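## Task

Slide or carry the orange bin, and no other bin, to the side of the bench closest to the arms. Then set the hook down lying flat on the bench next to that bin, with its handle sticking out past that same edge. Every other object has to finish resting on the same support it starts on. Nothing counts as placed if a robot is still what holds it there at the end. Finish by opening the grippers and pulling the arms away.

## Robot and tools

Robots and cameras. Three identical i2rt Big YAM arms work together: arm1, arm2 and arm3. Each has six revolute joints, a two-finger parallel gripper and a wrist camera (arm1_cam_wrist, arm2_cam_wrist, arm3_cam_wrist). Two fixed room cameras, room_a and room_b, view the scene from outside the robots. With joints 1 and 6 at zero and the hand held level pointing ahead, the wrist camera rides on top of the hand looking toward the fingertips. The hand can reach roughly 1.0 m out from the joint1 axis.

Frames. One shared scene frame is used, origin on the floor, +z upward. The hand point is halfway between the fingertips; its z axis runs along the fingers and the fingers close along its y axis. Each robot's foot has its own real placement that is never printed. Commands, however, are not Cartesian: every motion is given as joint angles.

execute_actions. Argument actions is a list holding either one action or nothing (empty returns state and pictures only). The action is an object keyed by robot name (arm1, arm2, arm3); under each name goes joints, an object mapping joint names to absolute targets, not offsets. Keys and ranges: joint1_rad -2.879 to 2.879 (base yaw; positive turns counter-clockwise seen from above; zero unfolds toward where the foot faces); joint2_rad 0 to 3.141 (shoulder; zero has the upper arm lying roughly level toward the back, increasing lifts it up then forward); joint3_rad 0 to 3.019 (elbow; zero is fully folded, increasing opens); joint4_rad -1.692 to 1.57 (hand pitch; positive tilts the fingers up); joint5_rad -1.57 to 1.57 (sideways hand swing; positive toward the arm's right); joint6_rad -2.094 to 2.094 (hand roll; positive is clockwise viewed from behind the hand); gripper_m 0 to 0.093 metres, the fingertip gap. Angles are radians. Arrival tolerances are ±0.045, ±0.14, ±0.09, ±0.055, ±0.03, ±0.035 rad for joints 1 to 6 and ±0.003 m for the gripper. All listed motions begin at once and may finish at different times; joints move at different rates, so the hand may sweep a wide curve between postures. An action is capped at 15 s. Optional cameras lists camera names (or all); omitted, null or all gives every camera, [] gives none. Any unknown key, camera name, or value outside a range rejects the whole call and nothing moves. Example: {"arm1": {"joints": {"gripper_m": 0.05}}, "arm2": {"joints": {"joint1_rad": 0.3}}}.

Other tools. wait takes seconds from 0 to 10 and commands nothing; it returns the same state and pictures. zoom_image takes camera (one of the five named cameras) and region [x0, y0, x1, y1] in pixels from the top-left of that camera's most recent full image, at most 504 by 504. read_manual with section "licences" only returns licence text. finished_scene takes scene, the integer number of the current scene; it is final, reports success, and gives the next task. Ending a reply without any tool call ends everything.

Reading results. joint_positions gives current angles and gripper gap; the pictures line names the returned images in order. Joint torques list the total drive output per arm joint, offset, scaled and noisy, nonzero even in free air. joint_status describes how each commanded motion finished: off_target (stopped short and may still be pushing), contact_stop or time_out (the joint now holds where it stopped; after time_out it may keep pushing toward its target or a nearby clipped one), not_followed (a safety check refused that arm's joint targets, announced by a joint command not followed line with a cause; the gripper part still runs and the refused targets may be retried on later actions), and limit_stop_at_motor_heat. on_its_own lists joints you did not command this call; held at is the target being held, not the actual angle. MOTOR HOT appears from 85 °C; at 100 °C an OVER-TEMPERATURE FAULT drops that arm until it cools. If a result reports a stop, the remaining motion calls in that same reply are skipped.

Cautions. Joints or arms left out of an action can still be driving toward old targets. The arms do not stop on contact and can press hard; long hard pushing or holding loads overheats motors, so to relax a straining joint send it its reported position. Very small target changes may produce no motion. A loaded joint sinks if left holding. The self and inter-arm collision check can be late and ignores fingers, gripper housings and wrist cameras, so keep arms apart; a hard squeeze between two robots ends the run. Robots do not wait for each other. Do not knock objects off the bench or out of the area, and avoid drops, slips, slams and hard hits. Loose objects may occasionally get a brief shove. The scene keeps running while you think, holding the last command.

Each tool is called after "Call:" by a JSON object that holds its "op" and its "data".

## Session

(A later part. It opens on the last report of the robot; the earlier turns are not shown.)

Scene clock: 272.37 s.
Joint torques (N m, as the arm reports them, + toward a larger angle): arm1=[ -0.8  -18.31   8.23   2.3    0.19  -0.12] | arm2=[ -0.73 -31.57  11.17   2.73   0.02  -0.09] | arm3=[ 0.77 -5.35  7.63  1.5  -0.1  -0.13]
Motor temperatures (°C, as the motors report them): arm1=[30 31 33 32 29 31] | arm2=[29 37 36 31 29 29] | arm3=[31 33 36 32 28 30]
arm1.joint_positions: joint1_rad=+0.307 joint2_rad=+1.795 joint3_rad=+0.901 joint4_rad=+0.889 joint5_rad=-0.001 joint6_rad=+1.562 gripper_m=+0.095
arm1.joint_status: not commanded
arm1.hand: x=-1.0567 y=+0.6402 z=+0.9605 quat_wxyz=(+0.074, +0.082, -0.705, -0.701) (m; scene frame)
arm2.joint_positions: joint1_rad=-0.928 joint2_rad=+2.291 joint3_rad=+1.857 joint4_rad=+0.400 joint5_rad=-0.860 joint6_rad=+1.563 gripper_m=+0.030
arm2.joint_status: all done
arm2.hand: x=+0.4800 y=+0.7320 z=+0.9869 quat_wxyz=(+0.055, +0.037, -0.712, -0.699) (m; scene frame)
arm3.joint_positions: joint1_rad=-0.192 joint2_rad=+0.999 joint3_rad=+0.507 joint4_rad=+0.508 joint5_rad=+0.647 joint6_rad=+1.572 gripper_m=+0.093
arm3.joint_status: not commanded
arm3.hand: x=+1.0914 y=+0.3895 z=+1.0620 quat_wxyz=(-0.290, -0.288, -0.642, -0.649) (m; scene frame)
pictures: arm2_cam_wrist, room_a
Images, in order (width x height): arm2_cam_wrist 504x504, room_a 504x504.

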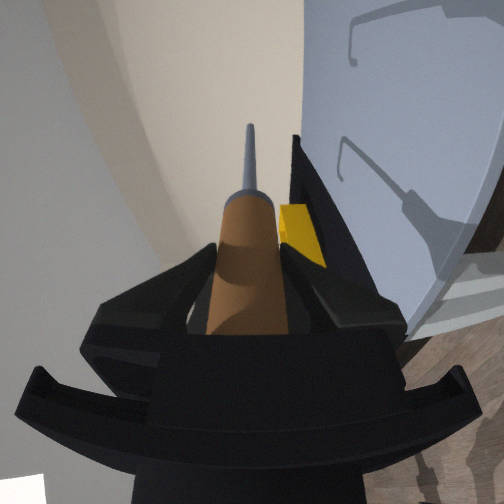

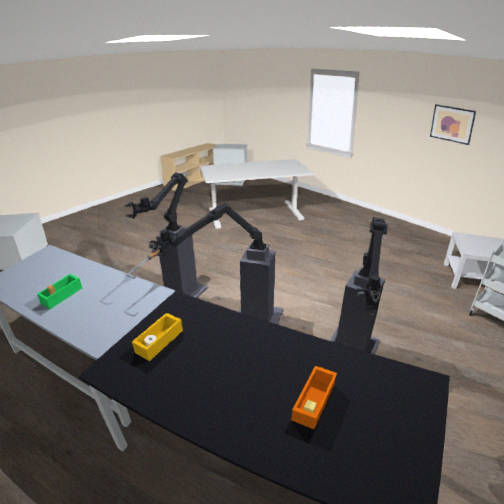

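Call:
{"op": "execute_actions", "data": {"actions": [{"arm2":{"joints":{"joint1_rad":-0.2,"joint5_rad":-0.1}}}], "cameras": []}}

Call:
{"op": "execute_actions", "data": {"actions": [{"arm2":{"joints":{"joint1_rad":0.481,"joint5_rad":0.681}}}], "cameras": []}}

Call:
{"op": "execute_actions", "data": {"actions": [{"arm2":{"joints":{"joint2_rad":2.40,"joint3_rad":1.83,"joint4_rad":0.68}}}], "cameras": ["arm2_cam_wrist","room_a"]}}

Scene clock: 281.73 s.
Joint torques (N m, as the arm reports them, + toward a larger angle): arm1=[ -1.23 -18.26   8.24   2.34   0.14  -0.14] | arm2=[ -0.46 -31.96  11.37   3.17   0.1   -0.07] | arm3=[ 1.02 -5.23  7.63  1.55 -0.09 -0.13]
Motor temperatures (°C, as the motors report them): arm1=[30 31 33 32 29 31] | arm2=[29 38 37 32 30 29] | arm3=[31 33 36 32 28 30]
arm1.joint_positions: joint1_rad=+0.307 joint2_rad=+1.795 joint3_rad=+0.901 joint4_rad=+0.889 joint5_rad=-0.001 joint6_rad=+1.562 gripper_m=+0.095
arm1.joint_status: not commanded
arm1.hand: x=-1.0567 y=+0.6402 z=+0.9605 quat_wxyz=(+0.074, +0.082, -0.705, -0.701) (m; scene frame)
arm2.joint_positions: joint1_rad=-0.200 joint2_rad=+2.292 joint3_rad=+1.857 joint4_rad=+0.393 joint5_rad=-0.100 joint6_rad=+1.563 gripper_m=+0.030
arm2.joint_status: all done
arm2.hand: x=-0.0088 y=+0.9225 z=+0.9877 quat_wxyz=(+0.036, +0.033, -0.719, -0.693) (m; scene frame)
arm3.joint_positions: joint1_rad=-0.192 joint2_rad=+0.999 joint3_rad=+0.507 joint4_rad=+0.508 joint5_rad=+0.647 joint6_rad=+1.572 gripper_m=+0.093
arm3.joint_status: not commanded
arm3.hand: x=+1.0914 y=+0.3895 z=+1.0620 quat_wxyz=(-0.290, -0.288, -0.642, -0.649) (m; scene frame)
pictures: none
No camera images: the call's "cameras" was empty. Leave "cameras" out to get every camera's image.

Scene clock: 284.47 s.
Joint torques (N m, as the arm reports them, + toward a larger angle): arm1=[ -1.19 -18.59   8.26   2.13   0.16  -0.13] | arm2=[ -0.93 -31.67  11.23   2.97   0.17  -0.01] | arm3=[ 0.81 -5.34  7.61  1.49 -0.1  -0.12]
Motor temperatures (°C, as the motors report them): arm1=[30 31 34 32 29 31] | arm2=[29 38 37 32 30 29] | arm3=[31 33 36 32 28 30]
arm1.joint_positions: joint1_rad=+0.307 joint2_rad=+1.795 joint3_rad=+0.901 joint4_rad=+0.889 joint5_rad=-0.001 joint6_rad=+1.562 gripper_m=+0.095
arm1.joint_status: not commanded
arm1.hand: x=-1.0567 y=+0.6402 z=+0.9605 quat_wxyz=(+0.074, +0.082, -0.705, -0.701) (m; scene frame)
arm2.joint_positions: joint1_rad=+0.482 joint2_rad=+2.292 joint3_rad=+1.857 joint4_rad=+0.392 joint5_rad=+0.680 joint6_rad=+1.557 gripper_m=+0.030
arm2.joint_status: all done
arm2.hand: x=-0.4611 y=+0.7583 z=+0.9929 quat_wxyz=(-0.011, +0.011, -0.717, -0.697) (m; scene frame)
arm3.joint_positions: joint1_rad=-0.192 joint2_rad=+0.999 joint3_rad=+0.507 joint4_rad=+0.508 joint5_rad=+0.647 joint6_rad=+1.572 gripper_m=+0.093
arm3.joint_status: not commanded
arm3.hand: x=+1.0914 y=+0.3895 z=+1.0620 quat_wxyz=(-0.290, -0.288, -0.642, -0.649) (m; scene frame)
pictures: none
No camera images: the call's "cameras" was empty. Leave "cameras" out to get every camera's image.

Scene clock: 285.67 s.
Joint torques (N m, as the arm reports them, + toward a larger angle): arm1=[ -1.26 -18.14   8.02   2.32   0.18  -0.12] | arm2=[ -0.87 -35.27  11.05   3.99   0.16  -0.01] | arm3=[ 1.   -5.45  7.67  1.51 -0.1  -0.13]
Motor temperatures (°C, as the motors report them): arm1=[30 31 34 32 29 31] | arm2=[29 38 37 32 30 29] | arm3=[31 33 36 32 28 30]
arm1.joint_positions: joint1_rad=+0.307 joint2_rad=+1.795 joint3_rad=+0.901 joint4_rad=+0.889 joint5_rad=-0.001 joint6_rad=+1.562 gripper_m=+0.095
arm1.joint_status: not commanded
arm1.hand: x=-1.0567 y=+0.6402 z=+0.9605 quat_wxyz=(+0.074, +0.082, -0.705, -0.701) (m; scene frame)
arm2.joint_positions: joint1_rad=+0.482 joint2_rad=+2.474 joint3_rad=+1.773 joint4_rad=+0.628 joint5_rad=+0.680 joint6_rad=+1.557 gripper_m=+0.030
arm2.joint_status: all done
arm2.hand: x=-0.4521 y=+0.7462 z=+0.8426 quat_wxyz=(-0.018, +0.018, -0.725, -0.688) (m; scene frame)
arm3.joint_positions: joint1_rad=-0.192 joint2_rad=+0.999 joint3_rad=+0.507 joint4_rad=+0.508 joint5_rad=+0.647 joint6_rad=+1.572 gripper_m=+0.093
arm3.joint_status: not commanded
arm3.hand: x=+1.0914 y=+0.3895 z=+1.0620 quat_wxyz=(-0.290, -0.288, -0.642, -0.649) (m; scene frame)
pictures: arm2_cam_wrist, room_a
Images, in order (width x height): arm2_cam_wrist 504x504, room_a 504x504.

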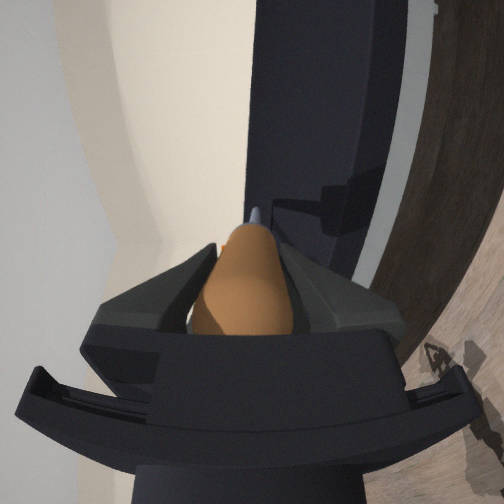

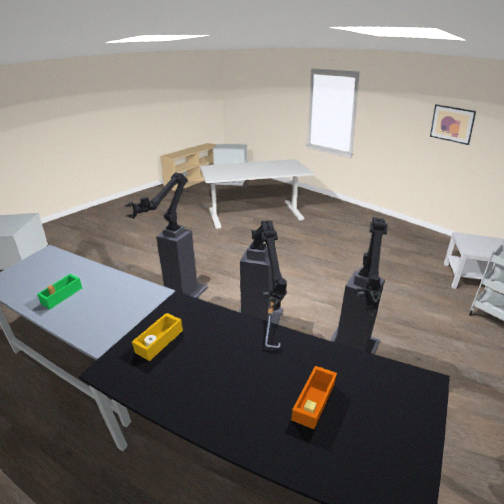

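Call:
{"op": "execute_actions", "data": {"actions": [{"arm2":{"joints":{"joint1_rad":0.498,"joint5_rad":1.07,"joint2_rad":2.50,"joint3_rad":2.01,"joint4_rad":0.65}}}], "cameras": ["arm2_cam_wrist","room_a","room_b"]}}

Scene clock: 296.00 s.
Joint torques (N m, as the arm reports them, + toward a larger angle): arm1=[ -0.86 -18.42   8.37   2.33   0.2   -0.11] | arm2=[ -0.51 -33.09  13.6    2.49   0.12   0.  ] | arm3=[ 0.83 -5.36  7.64  1.41 -0.11 -0.13]
Motor temperatures (°C, as the motors report them): arm1=[30 31 34 32 29 31] | arm2=[29 39 38 32 30 29] | arm3=[31 33 36 32 28 30]
arm1.joint_positions: joint1_rad=+0.307 joint2_rad=+1.795 joint3_rad=+0.901 joint4_rad=+0.889 joint5_rad=-0.001 joint6_rad=+1.562 gripper_m=+0.095
arm1.joint_status: not commanded
arm1.hand: x=-1.0567 y=+0.6402 z=+0.9605 quat_wxyz=(+0.074, +0.082, -0.705, -0.701) (m; scene frame)
arm2.joint_positions: joint1_rad=+0.497 joint2_rad=+2.544 joint3_rad=+1.919 joint4_rad=+0.627 joint5_rad=+1.069 joint6_rad=+1.555 gripper_m=+0.030
arm2.joint_status: joint3_rad time_out (moved +0.145 of +0.237); the others done
arm2.on_its_own: joint3_rad reads +1.919 and still pushes toward +2.010 since a time_out
arm2.hand: x=-0.4168 y=+0.7505 z=+0.8557 quat_wxyz=(-0.133, -0.130, -0.695, -0.695) (m; scene frame)
arm3.joint_positions: joint1_rad=-0.192 joint2_rad=+0.999 joint3_rad=+0.507 joint4_rad=+0.508 joint5_rad=+0.647 joint6_rad=+1.572 gripper_m=+0.093
arm3.joint_status: not commanded
arm3.hand: x=+1.0914 y=+0.3895 z=+1.0620 quat_wxyz=(-0.290, -0.288, -0.642, -0.649) (m; scene frame)
pictures: arm2_cam_wrist, room_a, room_b
Images, in order (width x height): arm2_cam_wrist 504x504, room_a 504x504, room_b 504x504.

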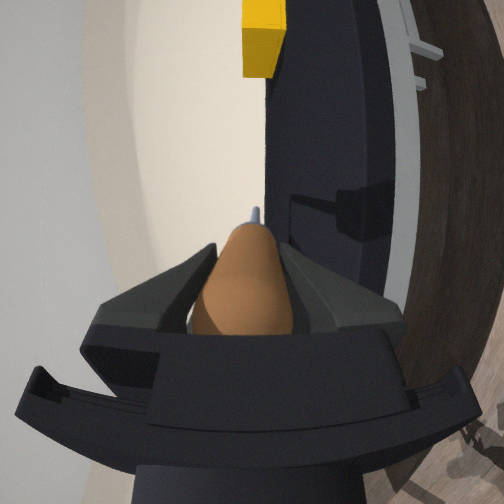

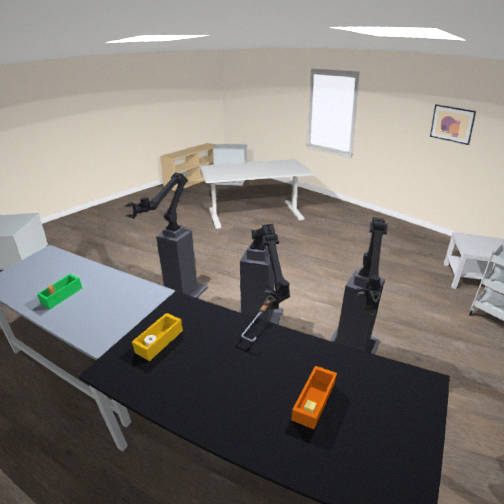

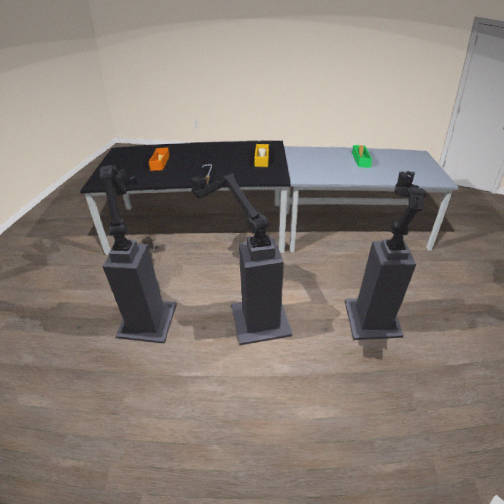

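Call:
{"op": "execute_actions", "data": {"actions": [{"arm2":{"joints":{"joint2_rad":2.535,"joint3_rad":1.98,"joint4_rad":0.72}}}], "cameras": ["arm2_cam_wrist"]}}

Scene clock: 312.13 s.
Joint torques (N m, as the arm reports them, + toward a larger angle): arm1=[ -1.28 -18.65   8.19   2.15   0.19  -0.17] | arm2=[ -0.39 -32.38  11.4    3.49   0.12   0.01] | arm3=[ 0.96 -5.29  7.59  1.46 -0.11 -0.12]
Motor temperatures (°C, as the motors report them): arm1=[30 31 34 32 29 31] | arm2=[29 39 40 32 29 29] | arm3=[31 32 36 32 28 30]
arm1.joint_positions: joint1_rad=+0.307 joint2_rad=+1.795 joint3_rad=+0.901 joint4_rad=+0.889 joint5_rad=-0.001 joint6_rad=+1.562 gripper_m=+0.095
arm1.joint_status: not commanded
arm1.hand: x=-1.0567 y=+0.6402 z=+0.9605 quat_wxyz=(+0.074, +0.082, -0.705, -0.701) (m; scene frame)
arm2.joint_positions: joint1_rad=+0.497 joint2_rad=+2.573 joint3_rad=+1.919 joint4_rad=+0.675 joint5_rad=+1.069 joint6_rad=+1.555 gripper_m=+0.030
arm2.joint_status: all done
arm2.hand: x=-0.4155 y=+0.7488 z=+0.8395 quat_wxyz=(-0.128, -0.135, -0.690, -0.699) (m; scene frame)
arm3.joint_positions: joint1_rad=-0.192 joint2_rad=+0.999 joint3_rad=+0.507 joint4_rad=+0.508 joint5_rad=+0.647 joint6_rad=+1.572 gripper_m=+0.093
arm3.joint_status: not commanded
arm3.hand: x=+1.0914 y=+0.3895 z=+1.0620 quat_wxyz=(-0.290, -0.288, -0.642, -0.649) (m; scene frame)
pictures: arm2_cam_wrist
Images, in order (width x height): arm2_cam_wrist 504x504.

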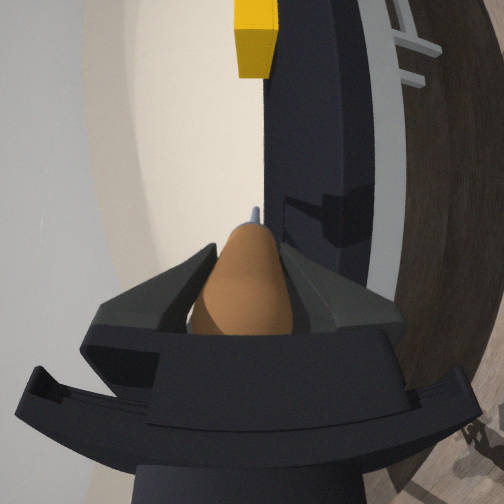

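Call:
{"op": "execute_actions", "data": {"actions": [{"arm2":{"joints":{"joint2_rad":2.575,"joint4_rad":0.74}}}], "cameras": ["arm2_cam_wrist"]}}

Scene clock: 316.57 s.
Joint torques (N m, as the arm reports them, + toward a larger angle): arm1=[ -0.9  -18.46   8.23   2.24   0.2   -0.15] | arm2=[ -0.41 -32.84  11.19   3.43   0.13   0.  ] | arm3=[ 0.9  -5.17  7.67  1.54 -0.1  -0.14]
Motor temperatures (°C, as the motors report them): arm1=[30 31 34 32 29 31] | arm2=[29 40 40 32 29 29] | arm3=[31 32 36 32 28 30]
arm1.joint_positions: joint1_rad=+0.307 joint2_rad=+1.795 joint3_rad=+0.901 joint4_rad=+0.889 joint5_rad=-0.001 joint6_rad=+1.562 gripper_m=+0.095
arm1.joint_status: not commanded
arm1.hand: x=-1.0567 y=+0.6402 z=+0.9605 quat_wxyz=(+0.074, +0.082, -0.705, -0.701) (m; scene frame)
arm2.joint_positions: joint1_rad=+0.497 joint2_rad=+2.620 joint3_rad=+1.919 joint4_rad=+0.697 joint5_rad=+1.069 joint6_rad=+1.555 gripper_m=+0.030
arm2.joint_status: all done
arm2.hand: x=-0.4128 y=+0.7454 z=+0.8054 quat_wxyz=(-0.134, -0.129, -0.696, -0.694) (m; scene frame)
arm3.joint_positions: joint1_rad=-0.192 joint2_rad=+0.999 joint3_rad=+0.507 joint4_rad=+0.508 joint5_rad=+0.647 joint6_rad=+1.572 gripper_m=+0.093
arm3.joint_status: not commanded
arm3.hand: x=+1.0914 y=+0.3895 z=+1.0620 quat_wxyz=(-0.290, -0.288, -0.642, -0.649) (m; scene frame)
pictures: arm2_cam_wrist
Images, in order (width x height): arm2_cam_wrist 504x504.

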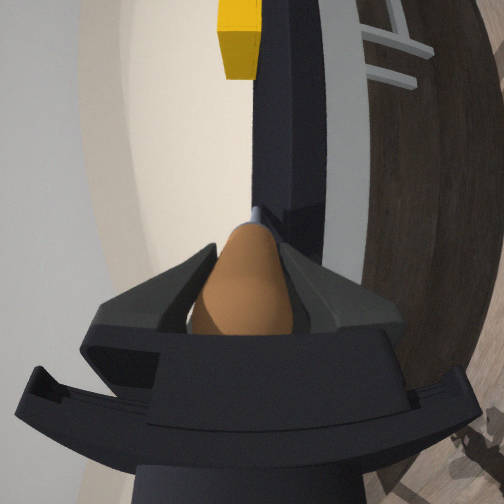

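Call:
{"op": "execute_actions", "data": {"actions": [{"arm2":{"joints":{"joint2_rad":2.635,"joint3_rad":2.13,"joint4_rad":0.65}}}], "cameras": ["arm2_cam_wrist","room_a"]}}

Scene clock: 327.53 s.
Joint torques (N m, as the arm reports them, + toward a larger angle): arm1=[ -0.18 -18.45   8.27   2.23   0.2   -0.17] | arm2=[ -0.69 -32.5   13.52   2.25   0.13  -0.01] | arm3=[ 0.92 -5.29  7.58  1.56 -0.11 -0.13]
Motor temperatures (°C, as the motors report them): arm1=[30 31 34 32 29 31] | arm2=[29 40 40 32 29 29] | arm3=[31 32 36 32 28 30]
arm1.joint_positions: joint1_rad=+0.307 joint2_rad=+1.795 joint3_rad=+0.901 joint4_rad=+0.889 joint5_rad=-0.001 joint6_rad=+1.562 gripper_m=+0.095
arm1.joint_status: not commanded
arm1.hand: x=-1.0567 y=+0.6402 z=+0.9605 quat_wxyz=(+0.074, +0.082, -0.705, -0.701) (m; scene frame)
arm2.joint_positions: joint1_rad=+0.497 joint2_rad=+2.669 joint3_rad=+2.040 joint4_rad=+0.633 joint5_rad=+1.070 joint6_rad=+1.557 gripper_m=+0.030
arm2.joint_status: joint3_rad time_out (moved +0.121 of +0.211); the others done
arm2.hand: x=-0.4274 y=+0.7630 z=+0.8106 quat_wxyz=(-0.132, -0.132, -0.694, -0.696) (m; scene frame)
arm3.joint_positions: joint1_rad=-0.192 joint2_rad=+0.999 joint3_rad=+0.507 joint4_rad=+0.508 joint5_rad=+0.647 joint6_rad=+1.572 gripper_m=+0.093
arm3.joint_status: not commanded
arm3.hand: x=+1.0914 y=+0.3895 z=+1.0620 quat_wxyz=(-0.290, -0.288, -0.642, -0.649) (m; scene frame)
pictures: arm2_cam_wrist, room_a
Images, in order (width x height): arm2_cam_wrist 504x504, room_a 504x504.

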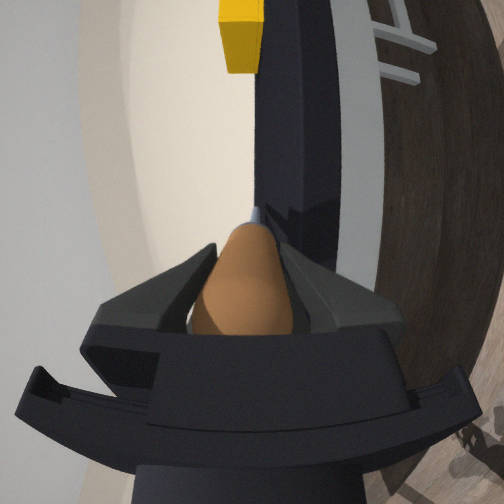

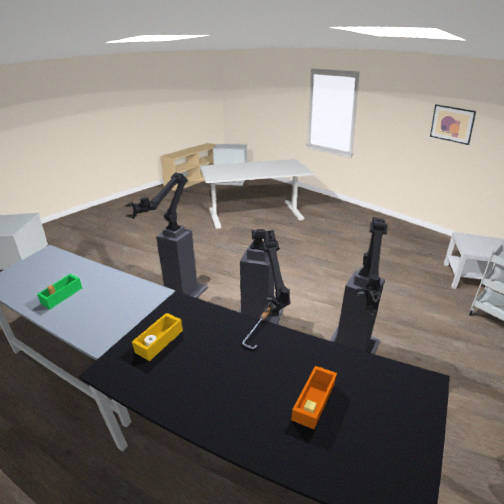

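Call:
{"op": "execute_actions", "data": {"actions": [{"arm2":{"joints":{"joint2_rad":2.655,"joint3_rad":2.09,"joint4_rad":0.69}}}], "cameras": ["arm2_cam_wrist"]}}

Scene clock: 331.13 s.
Joint torques (N m, as the arm reports them, + toward a larger angle): arm1=[ -1.28 -17.98   8.17   2.29   0.17  -0.13] | arm2=[ -0.56 -32.12  10.71   3.14   0.12  -0.01] | arm3=[ 0.94 -5.48  7.6   1.52 -0.11 -0.12]
Motor temperatures (°C, as the motors report them): arm1=[30 31 34 32 29 31] | arm2=[29 40 40 32 29 29] | arm3=[31 32 36 32 28 30]
arm1.joint_positions: joint1_rad=+0.307 joint2_rad=+1.795 joint3_rad=+0.901 joint4_rad=+0.889 joint5_rad=-0.001 joint6_rad=+1.562 gripper_m=+0.095
arm1.joint_status: not commanded
arm1.hand: x=-1.0567 y=+0.6402 z=+0.9605 quat_wxyz=(+0.074, +0.082, -0.705, -0.701) (m; scene frame)
arm2.joint_positions: joint1_rad=+0.497 joint2_rad=+2.685 joint3_rad=+2.040 joint4_rad=+0.654 joint5_rad=+1.070 joint6_rad=+1.558 gripper_m=+0.030
arm2.joint_status: all done
arm2.hand: x=-0.4263 y=+0.7615 z=+0.8004 quat_wxyz=(-0.130, -0.133, -0.693, -0.697) (m; scene frame)
arm3.joint_positions: joint1_rad=-0.192 joint2_rad=+0.999 joint3_rad=+0.507 joint4_rad=+0.508 joint5_rad=+0.647 joint6_rad=+1.572 gripper_m=+0.093
arm3.joint_status: not commanded
arm3.hand: x=+1.0914 y=+0.3895 z=+1.0620 quat_wxyz=(-0.290, -0.288, -0.642, -0.649) (m; scene frame)
pictures: arm2_cam_wrist
Images, in order (width x height): arm2_cam_wrist 504x504.

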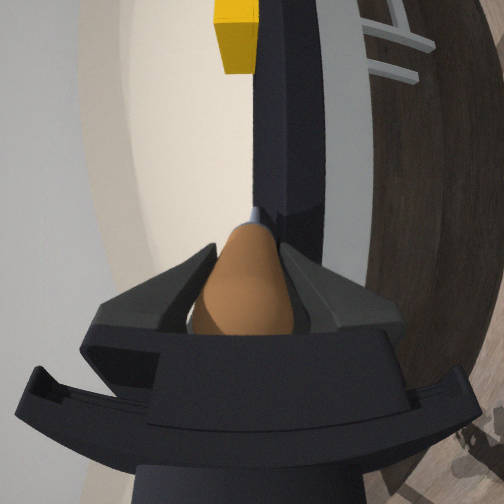

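Call:
{"op": "execute_actions", "data": {"actions": [{"arm2":{"joints":{"joint2_rad":2.675,"gripper_m":0.093}}}], "cameras": ["arm2_cam_wrist","room_a"]}}

Scene clock: 334.83 s.
Joint torques (N m, as the arm reports them, + toward a larger angle): arm1=[ -0.85 -18.28   8.15   2.4    0.23  -0.11] | arm2=[ -0.37 -30.63  10.53   2.28   0.11  -0.05] | arm3=[ 1.09 -5.34  7.6   1.51 -0.09 -0.13]
Motor temperatures (°C, as the motors report them): arm1=[30 31 34 32 29 31] | arm2=[29 40 40 32 29 29] | arm3=[31 32 36 32 28 30]
arm1.joint_positions: joint1_rad=+0.307 joint2_rad=+1.795 joint3_rad=+0.901 joint4_rad=+0.889 joint5_rad=-0.001 joint6_rad=+1.562 gripper_m=+0.095
arm1.joint_status: not commanded
arm1.hand: x=-1.0567 y=+0.6402 z=+0.9605 quat_wxyz=(+0.074, +0.082, -0.705, -0.701) (m; scene frame)
arm2.joint_positions: joint1_rad=+0.497 joint2_rad=+2.688 joint3_rad=+2.041 joint4_rad=+0.673 joint5_rad=+1.069 joint6_rad=+1.561 gripper_m=+0.093
arm2.joint_status: all done
arm2.hand: x=-0.4261 y=+0.7613 z=+0.8008 quat_wxyz=(-0.124, -0.139, -0.689, -0.701) (m; scene frame)
arm3.joint_positions: joint1_rad=-0.192 joint2_rad=+0.999 joint3_rad=+0.507 joint4_rad=+0.508 joint5_rad=+0.647 joint6_rad=+1.572 gripper_m=+0.093
arm3.joint_status: not commanded
arm3.hand: x=+1.0914 y=+0.3895 z=+1.0620 quat_wxyz=(-0.290, -0.288, -0.642, -0.649) (m; scene frame)
pictures: arm2_cam_wrist, room_a
Images, in order (width x height): arm2_cam_wrist 504x504, room_a 504x504.

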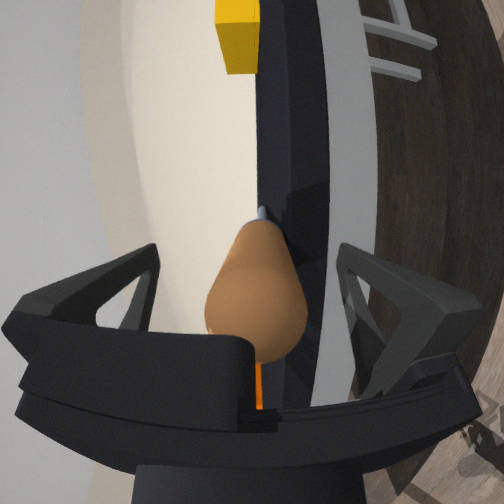

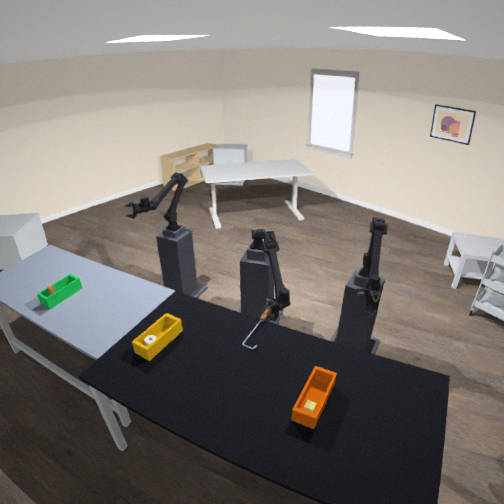

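Call:
{"op": "execute_actions", "data": {"actions": [{"arm2":{"joints":{"joint1_rad":0.604,"joint5_rad":1.175,"joint2_rad":2.585,"joint3_rad":1.85,"joint4_rad":0.76}}}], "cameras": ["arm2_cam_wrist","room_b"]}}

Scene clock: 344.83 s.
Joint torques (N m, as the arm reports them, + toward a larger angle): arm1=[ -1.62 -18.69   8.28   2.37   0.16  -0.16] | arm2=[  0.06 -28.67   7.4    2.09   0.18  -0.07] | arm3=[ 1.   -5.35  7.55  1.5  -0.11 -0.13]
Motor temperatures (°C, as the motors report them): arm1=[30 31 34 32 29 31] | arm2=[29 40 39 32 29 29] | arm3=[31 32 36 32 28 30]
arm1.joint_positions: joint1_rad=+0.307 joint2_rad=+1.795 joint3_rad=+0.901 joint4_rad=+0.889 joint5_rad=-0.001 joint6_rad=+1.562 gripper_m=+0.095
arm1.joint_status: not commanded
arm1.hand: x=-1.0567 y=+0.6402 z=+0.9605 quat_wxyz=(+0.074, +0.082, -0.705, -0.701) (m; scene frame)
arm2.joint_positions: joint1_rad=+0.600 joint2_rad=+2.595 joint3_rad=+1.839 joint4_rad=+0.746 joint5_rad=+1.173 joint6_rad=+1.562 gripper_m=+0.093
arm2.joint_status: all done
arm2.hand: x=-0.4571 y=+0.6809 z=+0.7980 quat_wxyz=(-0.134, -0.130, -0.696, -0.693) (m; scene frame)
arm3.joint_positions: joint1_rad=-0.192 joint2_rad=+0.999 joint3_rad=+0.507 joint4_rad=+0.508 joint5_rad=+0.647 joint6_rad=+1.572 gripper_m=+0.093
arm3.joint_status: not commanded
arm3.hand: x=+1.0914 y=+0.3895 z=+1.0620 quat_wxyz=(-0.290, -0.288, -0.642, -0.649) (m; scene frame)
pictures: arm2_cam_wrist, room_b
Images, in order (width x height): arm2_cam_wrist 504x504, room_b 504x504.

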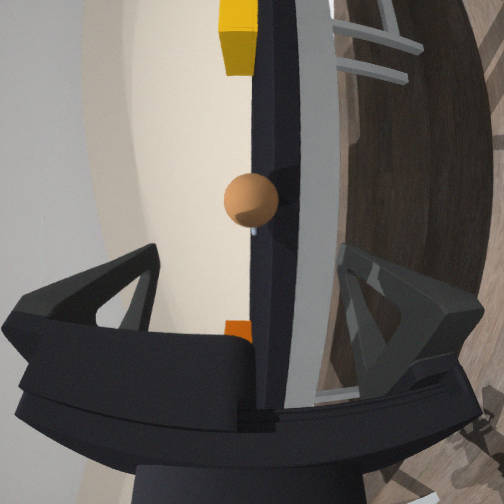

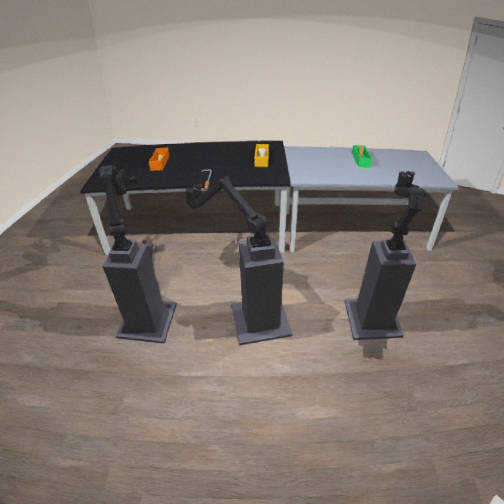

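Call:
{"op": "execute_actions", "data": {"actions": [{"arm2":{"joints":{"joint1_rad":0.75}},"arm1":{"joints":{"joint2_rad":1.5,"joint3_rad":0.7,"joint4_rad":0.8}}}], "cameras": []}}

Call:
{"op": "execute_actions", "data": {"actions": [{"arm2":{"joints":{"joint2_rad":1.0,"joint3_rad":0.4,"joint4_rad":0.6}}}], "cameras": []}}

Call:
{"op": "execute_actions", "data": {"actions": [{"arm2":{"joints":{"joint1_rad":-0.5,"joint5_rad":0.5}},"arm1":{"joints":{"joint1_rad":-0.4,"joint5_rad":-0.85}}}], "cameras": ["room_b"]}}

Scene clock: 357.43 s.
Joint torques (N m, as the arm reports them, + toward a larger angle): arm1=[ -1.06 -13.04   9.36   1.9    0.17  -0.13] | arm2=[ -0.05 -28.72   7.38   2.09   0.15  -0.05] | arm3=[ 0.77 -5.22  7.66  1.54 -0.11 -0.13]
Motor temperatures (°C, as the motors report them): arm1=[30 31 34 32 29 31] | arm2=[29 40 38 32 29 29] | arm3=[31 32 36 32 28 30]
arm1.joint_positions: joint1_rad=+0.307 joint2_rad=+1.489 joint3_rad=+0.695 joint4_rad=+0.802 joint5_rad=-0.001 joint6_rad=+1.563 gripper_m=+0.095
arm1.joint_status: all done
arm1.hand: x=-1.0382 y=+0.5571 z=+1.0179 quat_wxyz=(+0.075, +0.081, -0.701, -0.705) (m; scene frame)
arm2.joint_positions: joint1_rad=+0.744 joint2_rad=+2.595 joint3_rad=+1.839 joint4_rad=+0.746 joint5_rad=+1.174 joint6_rad=+1.562 gripper_m=+0.093
arm2.joint_status: all done
arm2.hand: x=-0.5485 y=+0.6078 z=+0.7986 quat_wxyz=(-0.084, -0.079, -0.703, -0.701) (m; scene frame)
arm3.joint_positions: joint1_rad=-0.192 joint2_rad=+0.999 joint3_rad=+0.507 joint4_rad=+0.508 joint5_rad=+0.647 joint6_rad=+1.572 gripper_m=+0.093
arm3.joint_status: not commanded
arm3.hand: x=+1.0914 y=+0.3895 z=+1.0620 quat_wxyz=(-0.290, -0.288, -0.642, -0.649) (m; scene frame)
pictures: none
No camera images: the call's "cameras" was empty. Leave "cameras" out to get every camera's image.

Scene clock: 359.23 s.
Joint torques (N m, as the arm reports them, + toward a larger angle): arm1=[ -0.83 -12.5    9.61   1.81   0.17  -0.14] | arm2=[-0.2  -5.93  8.11  1.35  0.05 -0.07] | arm3=[ 0.88 -5.3   7.58  1.51 -0.11 -0.12]
Motor temperatures (°C, as the motors report them): arm1=[30 31 34 32 29 31] | arm2=[29 40 38 32 29 29] | arm3=[31 32 36 32 28 30]
arm1.joint_positions: joint1_rad=+0.307 joint2_rad=+1.489 joint3_rad=+0.695 joint4_rad=+0.802 joint5_rad=-0.001 joint6_rad=+1.563 gripper_m=+0.095
arm1.joint_status: not commanded
arm1.hand: x=-1.0382 y=+0.5571 z=+1.0179 quat_wxyz=(+0.075, +0.081, -0.701, -0.705) (m; scene frame)
arm2.joint_positions: joint1_rad=+0.744 joint2_rad=+1.002 joint3_rad=+0.390 joint4_rad=+0.602 joint5_rad=+1.176 joint6_rad=+1.562 gripper_m=+0.093
arm2.joint_status: all done
arm2.hand: x=-0.1649 y=+0.3295 z=+1.0532 quat_wxyz=(-0.085, -0.080, -0.703, -0.701) (m; scene frame)
arm3.joint_positions: joint1_rad=-0.192 joint2_rad=+0.999 joint3_rad=+0.507 joint4_rad=+0.508 joint5_rad=+0.647 joint6_rad=+1.572 gripper_m=+0.093
arm3.joint_status: not commanded
arm3.hand: x=+1.0914 y=+0.3895 z=+1.0620 quat_wxyz=(-0.290, -0.288, -0.642, -0.649) (m; scene frame)
pictures: none
No camera images: the call's "cameras" was empty. Leave "cameras" out to get every camera's image.

Scene clock: 360.90 s.
Joint torques (N m, as the arm reports them, + toward a larger angle): arm1=[ -0.26 -12.98   9.47   1.66   0.05  -0.11] | arm2=[-0.67 -6.55  8.33  1.78  0.03 -0.06] | arm3=[ 0.71 -5.36  7.64  1.54 -0.11 -0.13]
Motor temperatures (°C, as the motors report them): arm1=[30 31 34 32 29 31] | arm2=[29 39 38 32 29 29] | arm3=[31 32 36 32 28 30]
arm1.joint_positions: joint1_rad=-0.400 joint2_rad=+1.489 joint3_rad=+0.695 joint4_rad=+0.802 joint5_rad=-0.848 joint6_rad=+1.563 gripper_m=+0.095
arm1.joint_status: all done
arm1.hand: x=-0.7863 y=+0.5130 z=+1.0181 quat_wxyz=(+0.122, +0.132, -0.694, -0.697) (m; scene frame)
arm2.joint_positions: joint1_rad=-0.499 joint2_rad=+1.002 joint3_rad=+0.390 joint4_rad=+0.602 joint5_rad=+0.502 joint6_rad=+1.562 gripper_m=+0.093
arm2.joint_status: all done
arm2.hand: x=+0.2085 y=+0.3771 z=+1.0489 quat_wxyz=(-0.276, -0.277, -0.655, -0.646) (m; scene frame)
arm3.joint_positions: joint1_rad=-0.192 joint2_rad=+0.999 joint3_rad=+0.507 joint4_rad=+0.508 joint5_rad=+0.647 joint6_rad=+1.572 gripper_m=+0.093
arm3.joint_status: not commanded
arm3.hand: x=+1.0914 y=+0.3895 z=+1.0620 quat_wxyz=(-0.290, -0.288, -0.642, -0.649) (m; scene frame)
pictures: room_b
Images, in order (width x height): room_b 504x504.

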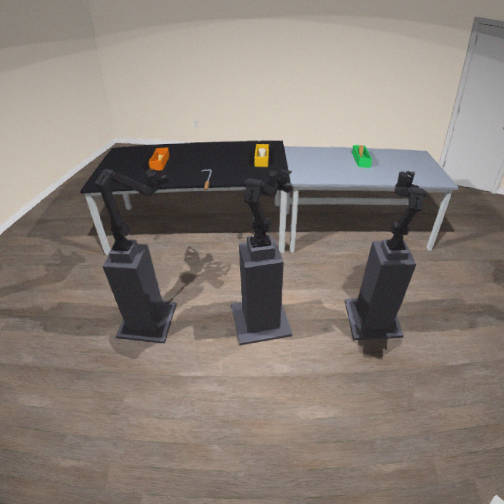

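Call:
{"op": "execute_actions", "data": {"actions": [{"arm1":{"joints":{"joint1_rad":-0.70,"joint2_rad":2.25,"joint3_rad":1.4,"joint4_rad":0.9}}}], "cameras": []}}

Call:
{"op": "execute_actions", "data": {"actions": [{"arm1":{"joints":{"joint2_rad":2.475,"joint3_rad":1.69,"joint4_rad":0.835}}}], "cameras": ["arm1_cam_wrist","room_a"]}}

Scene clock: 373.23 s.
Joint torques (N m, as the arm reports them, + toward a larger angle): arm1=[ -0.83 -26.25  11.68   2.2    0.03  -0.12] | arm2=[-0.72 -6.44  8.38  1.78  0.02 -0.06] | arm3=[ 1.08 -5.05  7.61  1.56 -0.12 -0.11]
Motor temperatures (°C, as the motors report them): arm1=[30 31 35 32 29 31] | arm2=[29 38 38 32 29 29] | arm3=[31 32 36 32 28 30]
arm1.joint_positions: joint1_rad=-0.707 joint2_rad=+2.258 joint3_rad=+1.360 joint4_rad=+0.888 joint5_rad=-0.849 joint6_rad=+1.563 gripper_m=+0.095
arm1.joint_status: all done
arm1.hand: x=-0.4753 y=+0.6089 z=+0.8556 quat_wxyz=(+0.018, +0.020, -0.710, -0.704) (m; scene frame)
arm2.joint_positions: joint1_rad=-0.499 joint2_rad=+1.002 joint3_rad=+0.390 joint4_rad=+0.602 joint5_rad=+0.502 joint6_rad=+1.562 gripper_m=+0.093
arm2.joint_status: not commanded
arm2.hand: x=+0.2085 y=+0.3771 z=+1.0489 quat_wxyz=(-0.276, -0.277, -0.655, -0.646) (m; scene frame)
arm3.joint_positions: joint1_rad=-0.192 joint2_rad=+0.999 joint3_rad=+0.507 joint4_rad=+0.508 joint5_rad=+0.647 joint6_rad=+1.572 gripper_m=+0.093
arm3.joint_status: not commanded
arm3.hand: x=+1.0914 y=+0.3895 z=+1.0620 quat_wxyz=(-0.290, -0.288, -0.642, -0.649) (m; scene frame)
pictures: none
No camera images: the call's "cameras" was empty. Leave "cameras" out to get every camera's image.

Scene clock: 374.47 s.
Joint torques (N m, as the arm reports them, + toward a larger angle): arm1=[ -0.28 -28.95  12.24   1.62   0.09  -0.11] | arm2=[-0.71 -6.63  8.32  1.78  0.02 -0.06] | arm3=[ 1.09 -5.34  7.58  1.54 -0.09 -0.11]
Motor temperatures (°C, as the motors report them): arm1=[30 31 35 32 29 31] | arm2=[29 38 38 32 29 29] | arm3=[31 32 36 32 28 30]
arm1.joint_positions: joint1_rad=-0.707 joint2_rad=+2.477 joint3_rad=+1.649 joint4_rad=+0.837 joint5_rad=-0.849 joint6_rad=+1.563 gripper_m=+0.095
arm1.joint_status: all done
arm1.hand: x=-0.4272 y=+0.6560 z=+0.8067 quat_wxyz=(+0.014, +0.025, -0.705, -0.708) (m; scene frame)
arm2.joint_positions: joint1_rad=-0.499 joint2_rad=+1.002 joint3_rad=+0.390 joint4_rad=+0.602 joint5_rad=+0.502 joint6_rad=+1.562 gripper_m=+0.093
arm2.joint_status: not commanded
arm2.hand: x=+0.2085 y=+0.3771 z=+1.0489 quat_wxyz=(-0.276, -0.277, -0.655, -0.646) (m; scene frame)
arm3.joint_positions: joint1_rad=-0.192 joint2_rad=+0.999 joint3_rad=+0.507 joint4_rad=+0.508 joint5_rad=+0.647 joint6_rad=+1.572 gripper_m=+0.093
arm3.joint_status: not commanded
arm3.hand: x=+1.0914 y=+0.3895 z=+1.0620 quat_wxyz=(-0.290, -0.288, -0.642, -0.649) (m; scene frame)
pictures: arm1_cam_wrist, room_a
Images, in order (width x height): arm1_cam_wrist 504x504, room_a 504x504.

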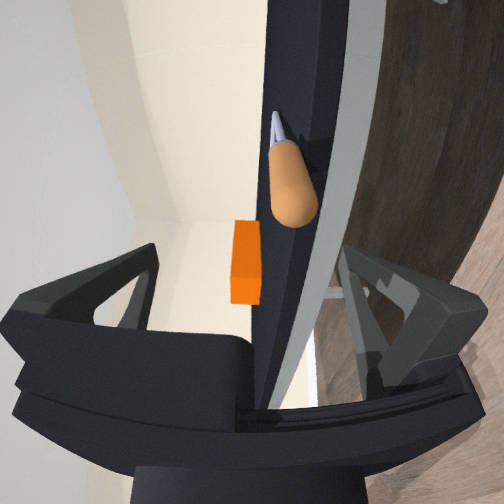

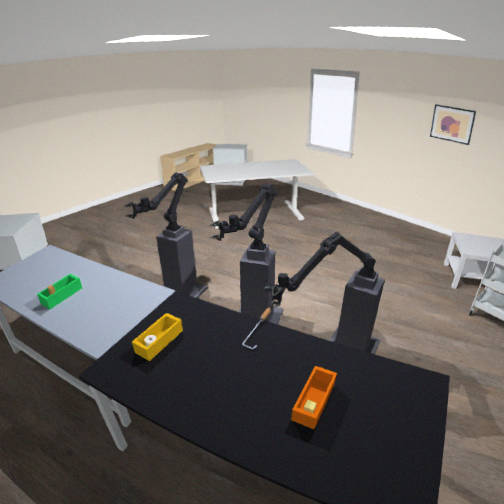

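Call:
{"op": "execute_actions", "data": {"actions": [{"arm1":{"joints":{"joint2_rad":2.51,"joint4_rad":0.81}}}], "cameras": []}}

Call:
{"op": "execute_actions", "data": {"actions": [{"arm1":{"joints":{"joint1_rad":-0.645,"joint5_rad":-0.742,"joint2_rad":2.57,"joint3_rad":1.845,"joint4_rad":0.72}}}], "cameras": ["arm1_cam_wrist"]}}

Scene clock: 393.67 s.
Joint torques (N m, as the arm reports them, + toward a larger angle): arm1=[ -0.11 -26.62  12.22   1.57   0.05  -0.16] | arm2=[-0.69 -6.61  8.33  1.73  0.02 -0.06] | arm3=[ 0.9  -5.28  7.54  1.52 -0.09 -0.13]
Motor temperatures (°C, as the motors report them): arm1=[30 33 37 32 29 31] | arm2=[29 37 38 32 29 29] | arm3=[31 32 36 32 28 30]
arm1.joint_positions: joint1_rad=-0.707 joint2_rad=+2.492 joint3_rad=+1.649 joint4_rad=+0.816 joint5_rad=-0.849 joint6_rad=+1.563 gripper_m=+0.095
arm1.joint_status: all done
arm1.hand: x=-0.4284 y=+0.6548 z=+0.7911 quat_wxyz=(+0.023, +0.016, -0.714, -0.699) (m; scene frame)
arm2.joint_positions: joint1_rad=-0.499 joint2_rad=+1.002 joint3_rad=+0.390 joint4_rad=+0.602 joint5_rad=+0.502 joint6_rad=+1.562 gripper_m=+0.093
arm2.joint_status: not commanded
arm2.hand: x=+0.2085 y=+0.3771 z=+1.0489 quat_wxyz=(-0.276, -0.277, -0.655, -0.646) (m; scene frame)
arm3.joint_positions: joint1_rad=-0.192 joint2_rad=+0.999 joint3_rad=+0.507 joint4_rad=+0.508 joint5_rad=+0.647 joint6_rad=+1.572 gripper_m=+0.093
arm3.joint_status: not commanded
arm3.hand: x=+1.0914 y=+0.3895 z=+1.0620 quat_wxyz=(-0.290, -0.288, -0.642, -0.649) (m; scene frame)
pictures: none
No camera images: the call's "cameras" was empty. Leave "cameras" out to get every camera's image.

Scene clock: 394.60 s.
Joint torques (N m, as the arm reports them, + toward a larger angle): arm1=[  0.05 -30.65  12.86   1.5    0.18  -0.17] | arm2=[-0.76 -6.61  8.36  1.77  0.02 -0.06] | arm3=[ 0.79 -5.36  7.64  1.54 -0.1  -0.12]
Motor temperatures (°C, as the motors report them): arm1=[30 33 37 32 29 31] | arm2=[29 37 38 32 29 29] | arm3=[31 32 36 32 28 30]
arm1.joint_positions: joint1_rad=-0.639 joint2_rad=+2.562 joint3_rad=+1.803 joint4_rad=+0.726 joint5_rad=-0.744 joint6_rad=+1.563 gripper_m=+0.095
arm1.joint_status: all done
arm1.hand: x=-0.4337 y=+0.7135 z=+0.7868 quat_wxyz=(+0.011, +0.002, -0.717, -0.697) (m; scene frame)
arm2.joint_positions: joint1_rad=-0.499 joint2_rad=+1.002 joint3_rad=+0.390 joint4_rad=+0.602 joint5_rad=+0.502 joint6_rad=+1.562 gripper_m=+0.093
arm2.joint_status: not commanded
arm2.hand: x=+0.2085 y=+0.3771 z=+1.0489 quat_wxyz=(-0.276, -0.277, -0.655, -0.646) (m; scene frame)
arm3.joint_positions: joint1_rad=-0.192 joint2_rad=+0.999 joint3_rad=+0.507 joint4_rad=+0.508 joint5_rad=+0.647 joint6_rad=+1.572 gripper_m=+0.093
arm3.joint_status: not commanded
arm3.hand: x=+1.0914 y=+0.3895 z=+1.0620 quat_wxyz=(-0.290, -0.288, -0.642, -0.649) (m; scene frame)
pictures: arm1_cam_wrist
Images, in order (width x height): arm1_cam_wrist 504x504.

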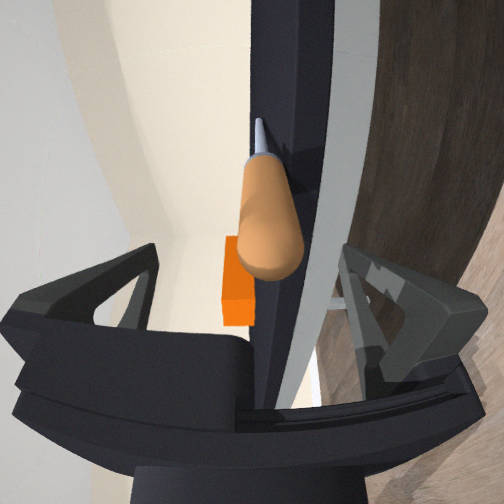

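Call:
{"op": "execute_actions", "data": {"actions": [{"arm1":{"joints":{"joint1_rad":-0.59,"joint5_rad":-0.65,"joint2_rad":2.685,"joint3_rad":2.07,"joint4_rad":0.605}}}], "cameras": ["arm1_cam_wrist"]}}

Scene clock: 400.23 s.
Joint torques (N m, as the arm reports them, + toward a larger angle): arm1=[  0.36 -32.12  14.08   1.69   0.15  -0.17] | arm2=[-0.75 -6.51  8.34  1.77  0.02 -0.07] | arm3=[ 0.89 -5.27  7.58  1.52 -0.08 -0.11]
Motor temperatures (°C, as the motors report them): arm1=[30 33 37 32 29 31] | arm2=[29 36 38 32 29 29] | arm3=[31 32 37 32 28 30]
arm1.joint_positions: joint1_rad=-0.587 joint2_rad=+2.680 joint3_rad=+2.024 joint4_rad=+0.609 joint5_rad=-0.651 joint6_rad=+1.563 gripper_m=+0.095
arm1.joint_status: all done
arm1.hand: x=-0.4295 y=+0.7693 z=+0.7708 quat_wxyz=(-0.001, -0.015, -0.721, -0.693) (m; scene frame)
arm2.joint_positions: joint1_rad=-0.499 joint2_rad=+1.002 joint3_rad=+0.390 joint4_rad=+0.602 joint5_rad=+0.502 joint6_rad=+1.562 gripper_m=+0.093
arm2.joint_status: not commanded
arm2.hand: x=+0.2085 y=+0.3771 z=+1.0489 quat_wxyz=(-0.276, -0.277, -0.655, -0.646) (m; scene frame)
arm3.joint_positions: joint1_rad=-0.192 joint2_rad=+0.999 joint3_rad=+0.507 joint4_rad=+0.508 joint5_rad=+0.647 joint6_rad=+1.572 gripper_m=+0.093
arm3.joint_status: not commanded
arm3.hand: x=+1.0914 y=+0.3895 z=+1.0620 quat_wxyz=(-0.290, -0.288, -0.642, -0.649) (m; scene frame)
pictures: arm1_cam_wrist
Images, in order (width x height): arm1_cam_wrist 504x504.

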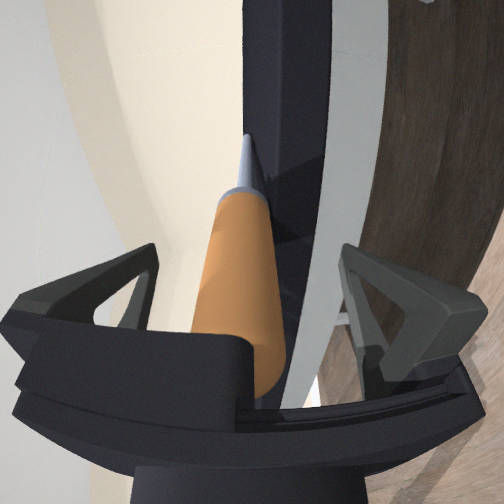

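Call:
{"op": "execute_actions", "data": {"actions": [{"arm1":{"joints":{"gripper_m":0.0}}}], "cameras": []}}

Call:
{"op": "execute_actions", "data": {"actions": [{"arm1":{"joints":{"joint2_rad":2.40,"joint3_rad":1.95,"joint4_rad":0.47}}}], "cameras": ["arm1_cam_wrist"]}}

Call:
{"op": "execute_actions", "data": {"actions": [{"arm1":{"joints":{"joint1_rad":-0.3,"joint5_rad":-0.35,"joint2_rad":2.25,"joint3_rad":1.7,"joint4_rad":0.57}}}], "cameras": ["arm1_cam_wrist","room_a"]}}

Scene clock: 415.20 s.
Joint torques (N m, as the arm reports them, + toward a larger angle): arm1=[ -0.21 -31.79  13.57   1.98   0.21  -0.15] | arm2=[-0.72 -6.52  8.35  1.76  0.02 -0.06] | arm3=[ 0.84 -5.35  7.65  1.56 -0.11 -0.12]
Motor temperatures (°C, as the motors report them): arm1=[30 34 39 32 29 31] | arm2=[29 36 38 32 29 29] | arm3=[31 31 37 32 28 30]
arm1.joint_positions: joint1_rad=-0.587 joint2_rad=+2.680 joint3_rad=+2.031 joint4_rad=+0.605 joint5_rad=-0.652 joint6_rad=+1.565 gripper_m=+0.031
arm1.joint_status: gripper_m off_target (ended at +0.031, target +0.000)
arm1.hand: x=-0.4284 y=+0.7707 z=+0.7743 quat_wxyz=(-0.001, -0.015, -0.720, -0.694) (m; scene frame)
arm2.joint_positions: joint1_rad=-0.499 joint2_rad=+1.002 joint3_rad=+0.390 joint4_rad=+0.602 joint5_rad=+0.502 joint6_rad=+1.562 gripper_m=+0.093
arm2.joint_status: not commanded
arm2.hand: x=+0.2085 y=+0.3771 z=+1.0489 quat_wxyz=(-0.276, -0.277, -0.655, -0.646) (m; scene frame)
arm3.joint_positions: joint1_rad=-0.192 joint2_rad=+0.999 joint3_rad=+0.507 joint4_rad=+0.508 joint5_rad=+0.647 joint6_rad=+1.572 gripper_m=+0.093
arm3.joint_status: not commanded
arm3.hand: x=+1.0914 y=+0.3895 z=+1.0620 quat_wxyz=(-0.290, -0.288, -0.642, -0.649) (m; scene frame)
pictures: none
No camera images: the call's "cameras" was empty. Leave "cameras" out to get every camera's image.

Scene clock: 416.47 s.
Joint torques (N m, as the arm reports them, + toward a larger angle): arm1=[ -0.49 -33.74  13.34   2.93  -0.02  -0.21] | arm2=[-0.57 -6.68  8.36  1.76  0.02 -0.06] | arm3=[ 0.99 -5.39  7.5   1.43 -0.12 -0.13]
Motor temperatures (°C, as the motors report them): arm1=[30 34 39 32 29 31] | arm2=[29 36 38 32 29 29] | arm3=[31 31 37 32 28 30]
arm1.joint_positions: joint1_rad=-0.587 joint2_rad=+2.433 joint3_rad=+1.919 joint4_rad=+0.445 joint5_rad=-0.648 joint6_rad=+1.566 gripper_m=+0.031
arm1.joint_status: all done
arm1.hand: x=-0.4342 y=+0.7633 z=+0.8981 quat_wxyz=(+0.004, -0.022, -0.727, -0.686) (m; scene frame)
arm2.joint_positions: joint1_rad=-0.499 joint2_rad=+1.002 joint3_rad=+0.390 joint4_rad=+0.602 joint5_rad=+0.502 joint6_rad=+1.562 gripper_m=+0.093
arm2.joint_status: not commanded
arm2.hand: x=+0.2085 y=+0.3771 z=+1.0489 quat_wxyz=(-0.276, -0.277, -0.655, -0.646) (m; scene frame)
arm3.joint_positions: joint1_rad=-0.192 joint2_rad=+0.999 joint3_rad=+0.507 joint4_rad=+0.508 joint5_rad=+0.647 joint6_rad=+1.572 gripper_m=+0.093
arm3.joint_status: not commanded
arm3.hand: x=+1.0914 y=+0.3895 z=+1.0620 quat_wxyz=(-0.290, -0.288, -0.642, -0.649) (m; scene frame)
pictures: arm1_cam_wrist
Images, in order (width x height): arm1_cam_wrist 504x504.

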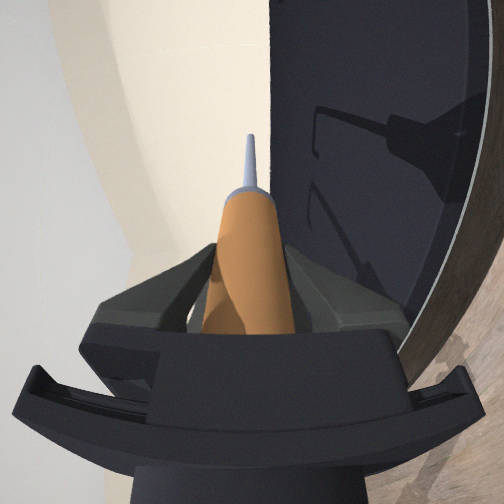

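Scene clock: 418.50 s.
Joint torques (N m, as the arm reports them, + toward a larger angle): arm1=[ -0.09 -34.05  12.69   3.8    0.02  -0.19] | arm2=[-0.82 -6.54  8.35  1.7   0.01 -0.05] | arm3=[ 0.98 -5.29  7.62  1.49 -0.13 -0.14]
Motor temperatures (°C, as the motors report them): arm1=[30 34 39 32 29 31] | arm2=[29 36 38 32 29 29] | arm3=[31 31 37 32 28 30]
arm1.joint_positions: joint1_rad=-0.304 joint2_rad=+2.306 joint3_rad=+1.671 joint4_rad=+0.518 joint5_rad=-0.349 joint6_rad=+1.566 gripper_m=+0.031
arm1.joint_status: all done
arm1.hand: x=-0.6363 y=+0.8227 z=+0.8865 quat_wxyz=(-0.002, -0.028, -0.745, -0.666) (m; scene frame)
arm2.joint_positions: joint1_rad=-0.499 joint2_rad=+1.002 joint3_rad=+0.390 joint4_rad=+0.602 joint5_rad=+0.502 joint6_rad=+1.562 gripper_m=+0.093
arm2.joint_status: not commanded
arm2.hand: x=+0.2085 y=+0.3771 z=+1.0489 quat_wxyz=(-0.276, -0.277, -0.655, -0.646) (m; scene frame)
arm3.joint_positions: joint1_rad=-0.192 joint2_rad=+0.999 joint3_rad=+0.507 joint4_rad=+0.508 joint5_rad=+0.647 joint6_rad=+1.572 gripper_m=+0.093
arm3.joint_status: not commanded
arm3.hand: x=+1.0914 y=+0.3895 z=+1.0620 quat_wxyz=(-0.290, -0.288, -0.642, -0.649) (m; scene frame)
pictures: arm1_cam_wrist, room_a
Images, in order (width x height): arm1_cam_wrist 504x504, room_a 504x504.

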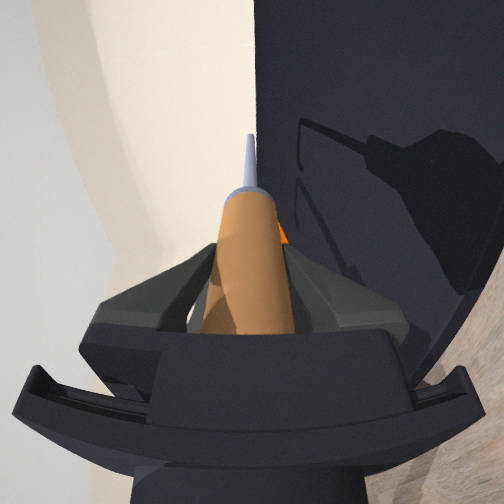

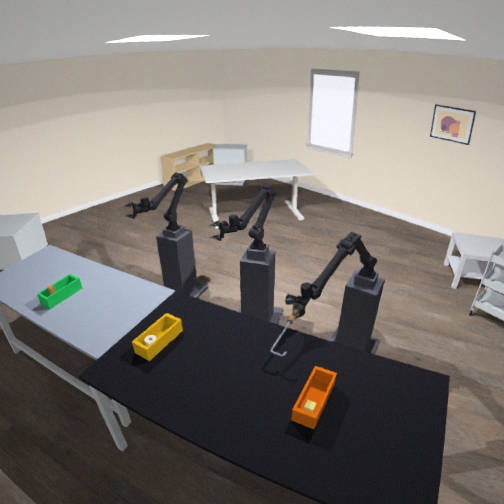

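Call:
{"op": "execute_actions", "data": {"actions": [{"arm1":{"joints":{"joint2_rad":2.08,"joint3_rad":1.39,"joint4_rad":0.81}}}], "cameras": []}}

Call:
{"op": "execute_actions", "data": {"actions": [{"arm1":{"joints":{"joint1_rad":0.09,"joint5_rad":0.0}}}], "cameras": ["arm1_cam_wrist","room_a","room_b"]}}

Scene clock: 427.03 s.
Joint torques (N m, as the arm reports them, + toward a larger angle): arm1=[ -0.13 -28.24  12.     3.54   0.08  -0.15] | arm2=[-0.64 -6.61  8.36  1.74  0.01 -0.06] | arm3=[ 0.82 -5.2   7.64  1.53 -0.1  -0.11]
Motor temperatures (°C, as the motors report them): arm1=[30 35 38 32 29 31] | arm2=[29 36 38 32 29 29] | arm3=[31 31 37 32 28 30]
arm1.joint_positions: joint1_rad=-0.304 joint2_rad=+2.110 joint3_rad=+1.360 joint4_rad=+0.766 joint5_rad=-0.350 joint6_rad=+1.566 gripper_m=+0.031
arm1.joint_status: all done
arm1.hand: x=-0.6664 y=+0.7506 z=+0.9395 quat_wxyz=(-0.019, -0.010, -0.702, -0.712) (m; scene frame)
arm2.joint_positions: joint1_rad=-0.499 joint2_rad=+1.002 joint3_rad=+0.390 joint4_rad=+0.602 joint5_rad=+0.502 joint6_rad=+1.562 gripper_m=+0.093
arm2.joint_status: not commanded
arm2.hand: x=+0.2085 y=+0.3771 z=+1.0489 quat_wxyz=(-0.276, -0.277, -0.655, -0.646) (m; scene frame)
arm3.joint_positions: joint1_rad=-0.192 joint2_rad=+0.999 joint3_rad=+0.507 joint4_rad=+0.508 joint5_rad=+0.647 joint6_rad=+1.572 gripper_m=+0.093
arm3.joint_status: not commanded
arm3.hand: x=+1.0914 y=+0.3895 z=+1.0620 quat_wxyz=(-0.290, -0.288, -0.642, -0.649) (m; scene frame)
pictures: none
No camera images: the call's "cameras" was empty. Leave "cameras" out to get every camera's image.

Scene clock: 429.00 s.
Joint torques (N m, as the arm reports them, + toward a larger angle): arm1=[ -0.32 -27.98  11.63   3.5    0.17  -0.14] | arm2=[-0.87 -6.56  8.34  1.76  0.02 -0.05] | arm3=[ 0.72 -5.25  7.58  1.5  -0.12 -0.13]
Motor temperatures (°C, as the motors report them): arm1=[30 35 38 32 29 31] | arm2=[29 36 38 32 29 29] | arm3=[31 31 37 32 28 30]
arm1.joint_positions: joint1_rad=+0.084 joint2_rad=+2.110 joint3_rad=+1.360 joint4_rad=+0.766 joint5_rad=+0.000 joint6_rad=+1.566 gripper_m=+0.031
arm1.joint_status: all done
arm1.hand: x=-0.9106 y=+0.7983 z=+0.9391 quat_wxyz=(-0.003, +0.001, -0.702, -0.712) (m; scene frame)
arm2.joint_positions: joint1_rad=-0.499 joint2_rad=+1.002 joint3_rad=+0.390 joint4_rad=+0.602 joint5_rad=+0.502 joint6_rad=+1.562 gripper_m=+0.093
arm2.joint_status: not commanded
arm2.hand: x=+0.2085 y=+0.3771 z=+1.0489 quat_wxyz=(-0.276, -0.277, -0.655, -0.646) (m; scene frame)
arm3.joint_positions: joint1_rad=-0.192 joint2_rad=+0.999 joint3_rad=+0.507 joint4_rad=+0.508 joint5_rad=+0.647 joint6_rad=+1.572 gripper_m=+0.093
arm3.joint_status: not commanded
arm3.hand: x=+1.0914 y=+0.3895 z=+1.0620 quat_wxyz=(-0.290, -0.288, -0.642, -0.649) (m; scene frame)
pictures: arm1_cam_wrist, room_a, room_b
Images, in order (width x height): arm1_cam_wrist 504x504, room_a 504x504, room_b 504x504.

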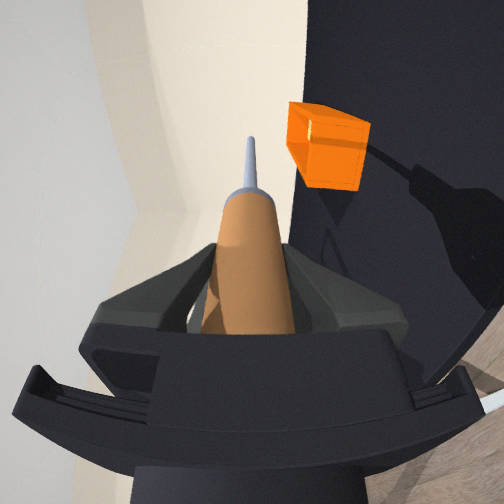

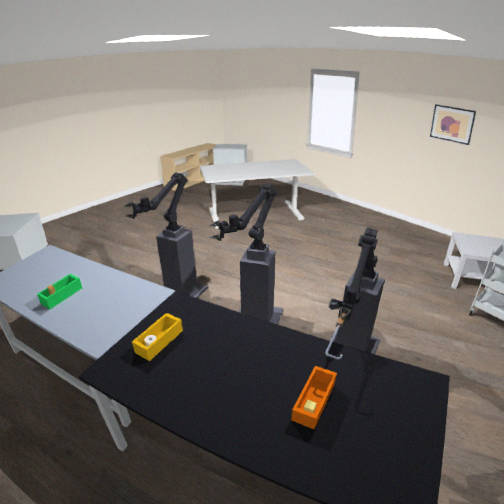

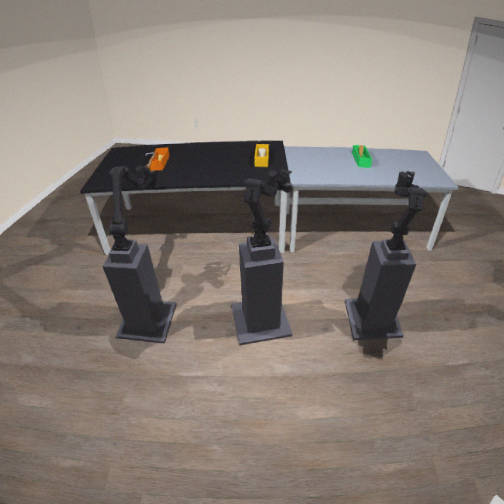

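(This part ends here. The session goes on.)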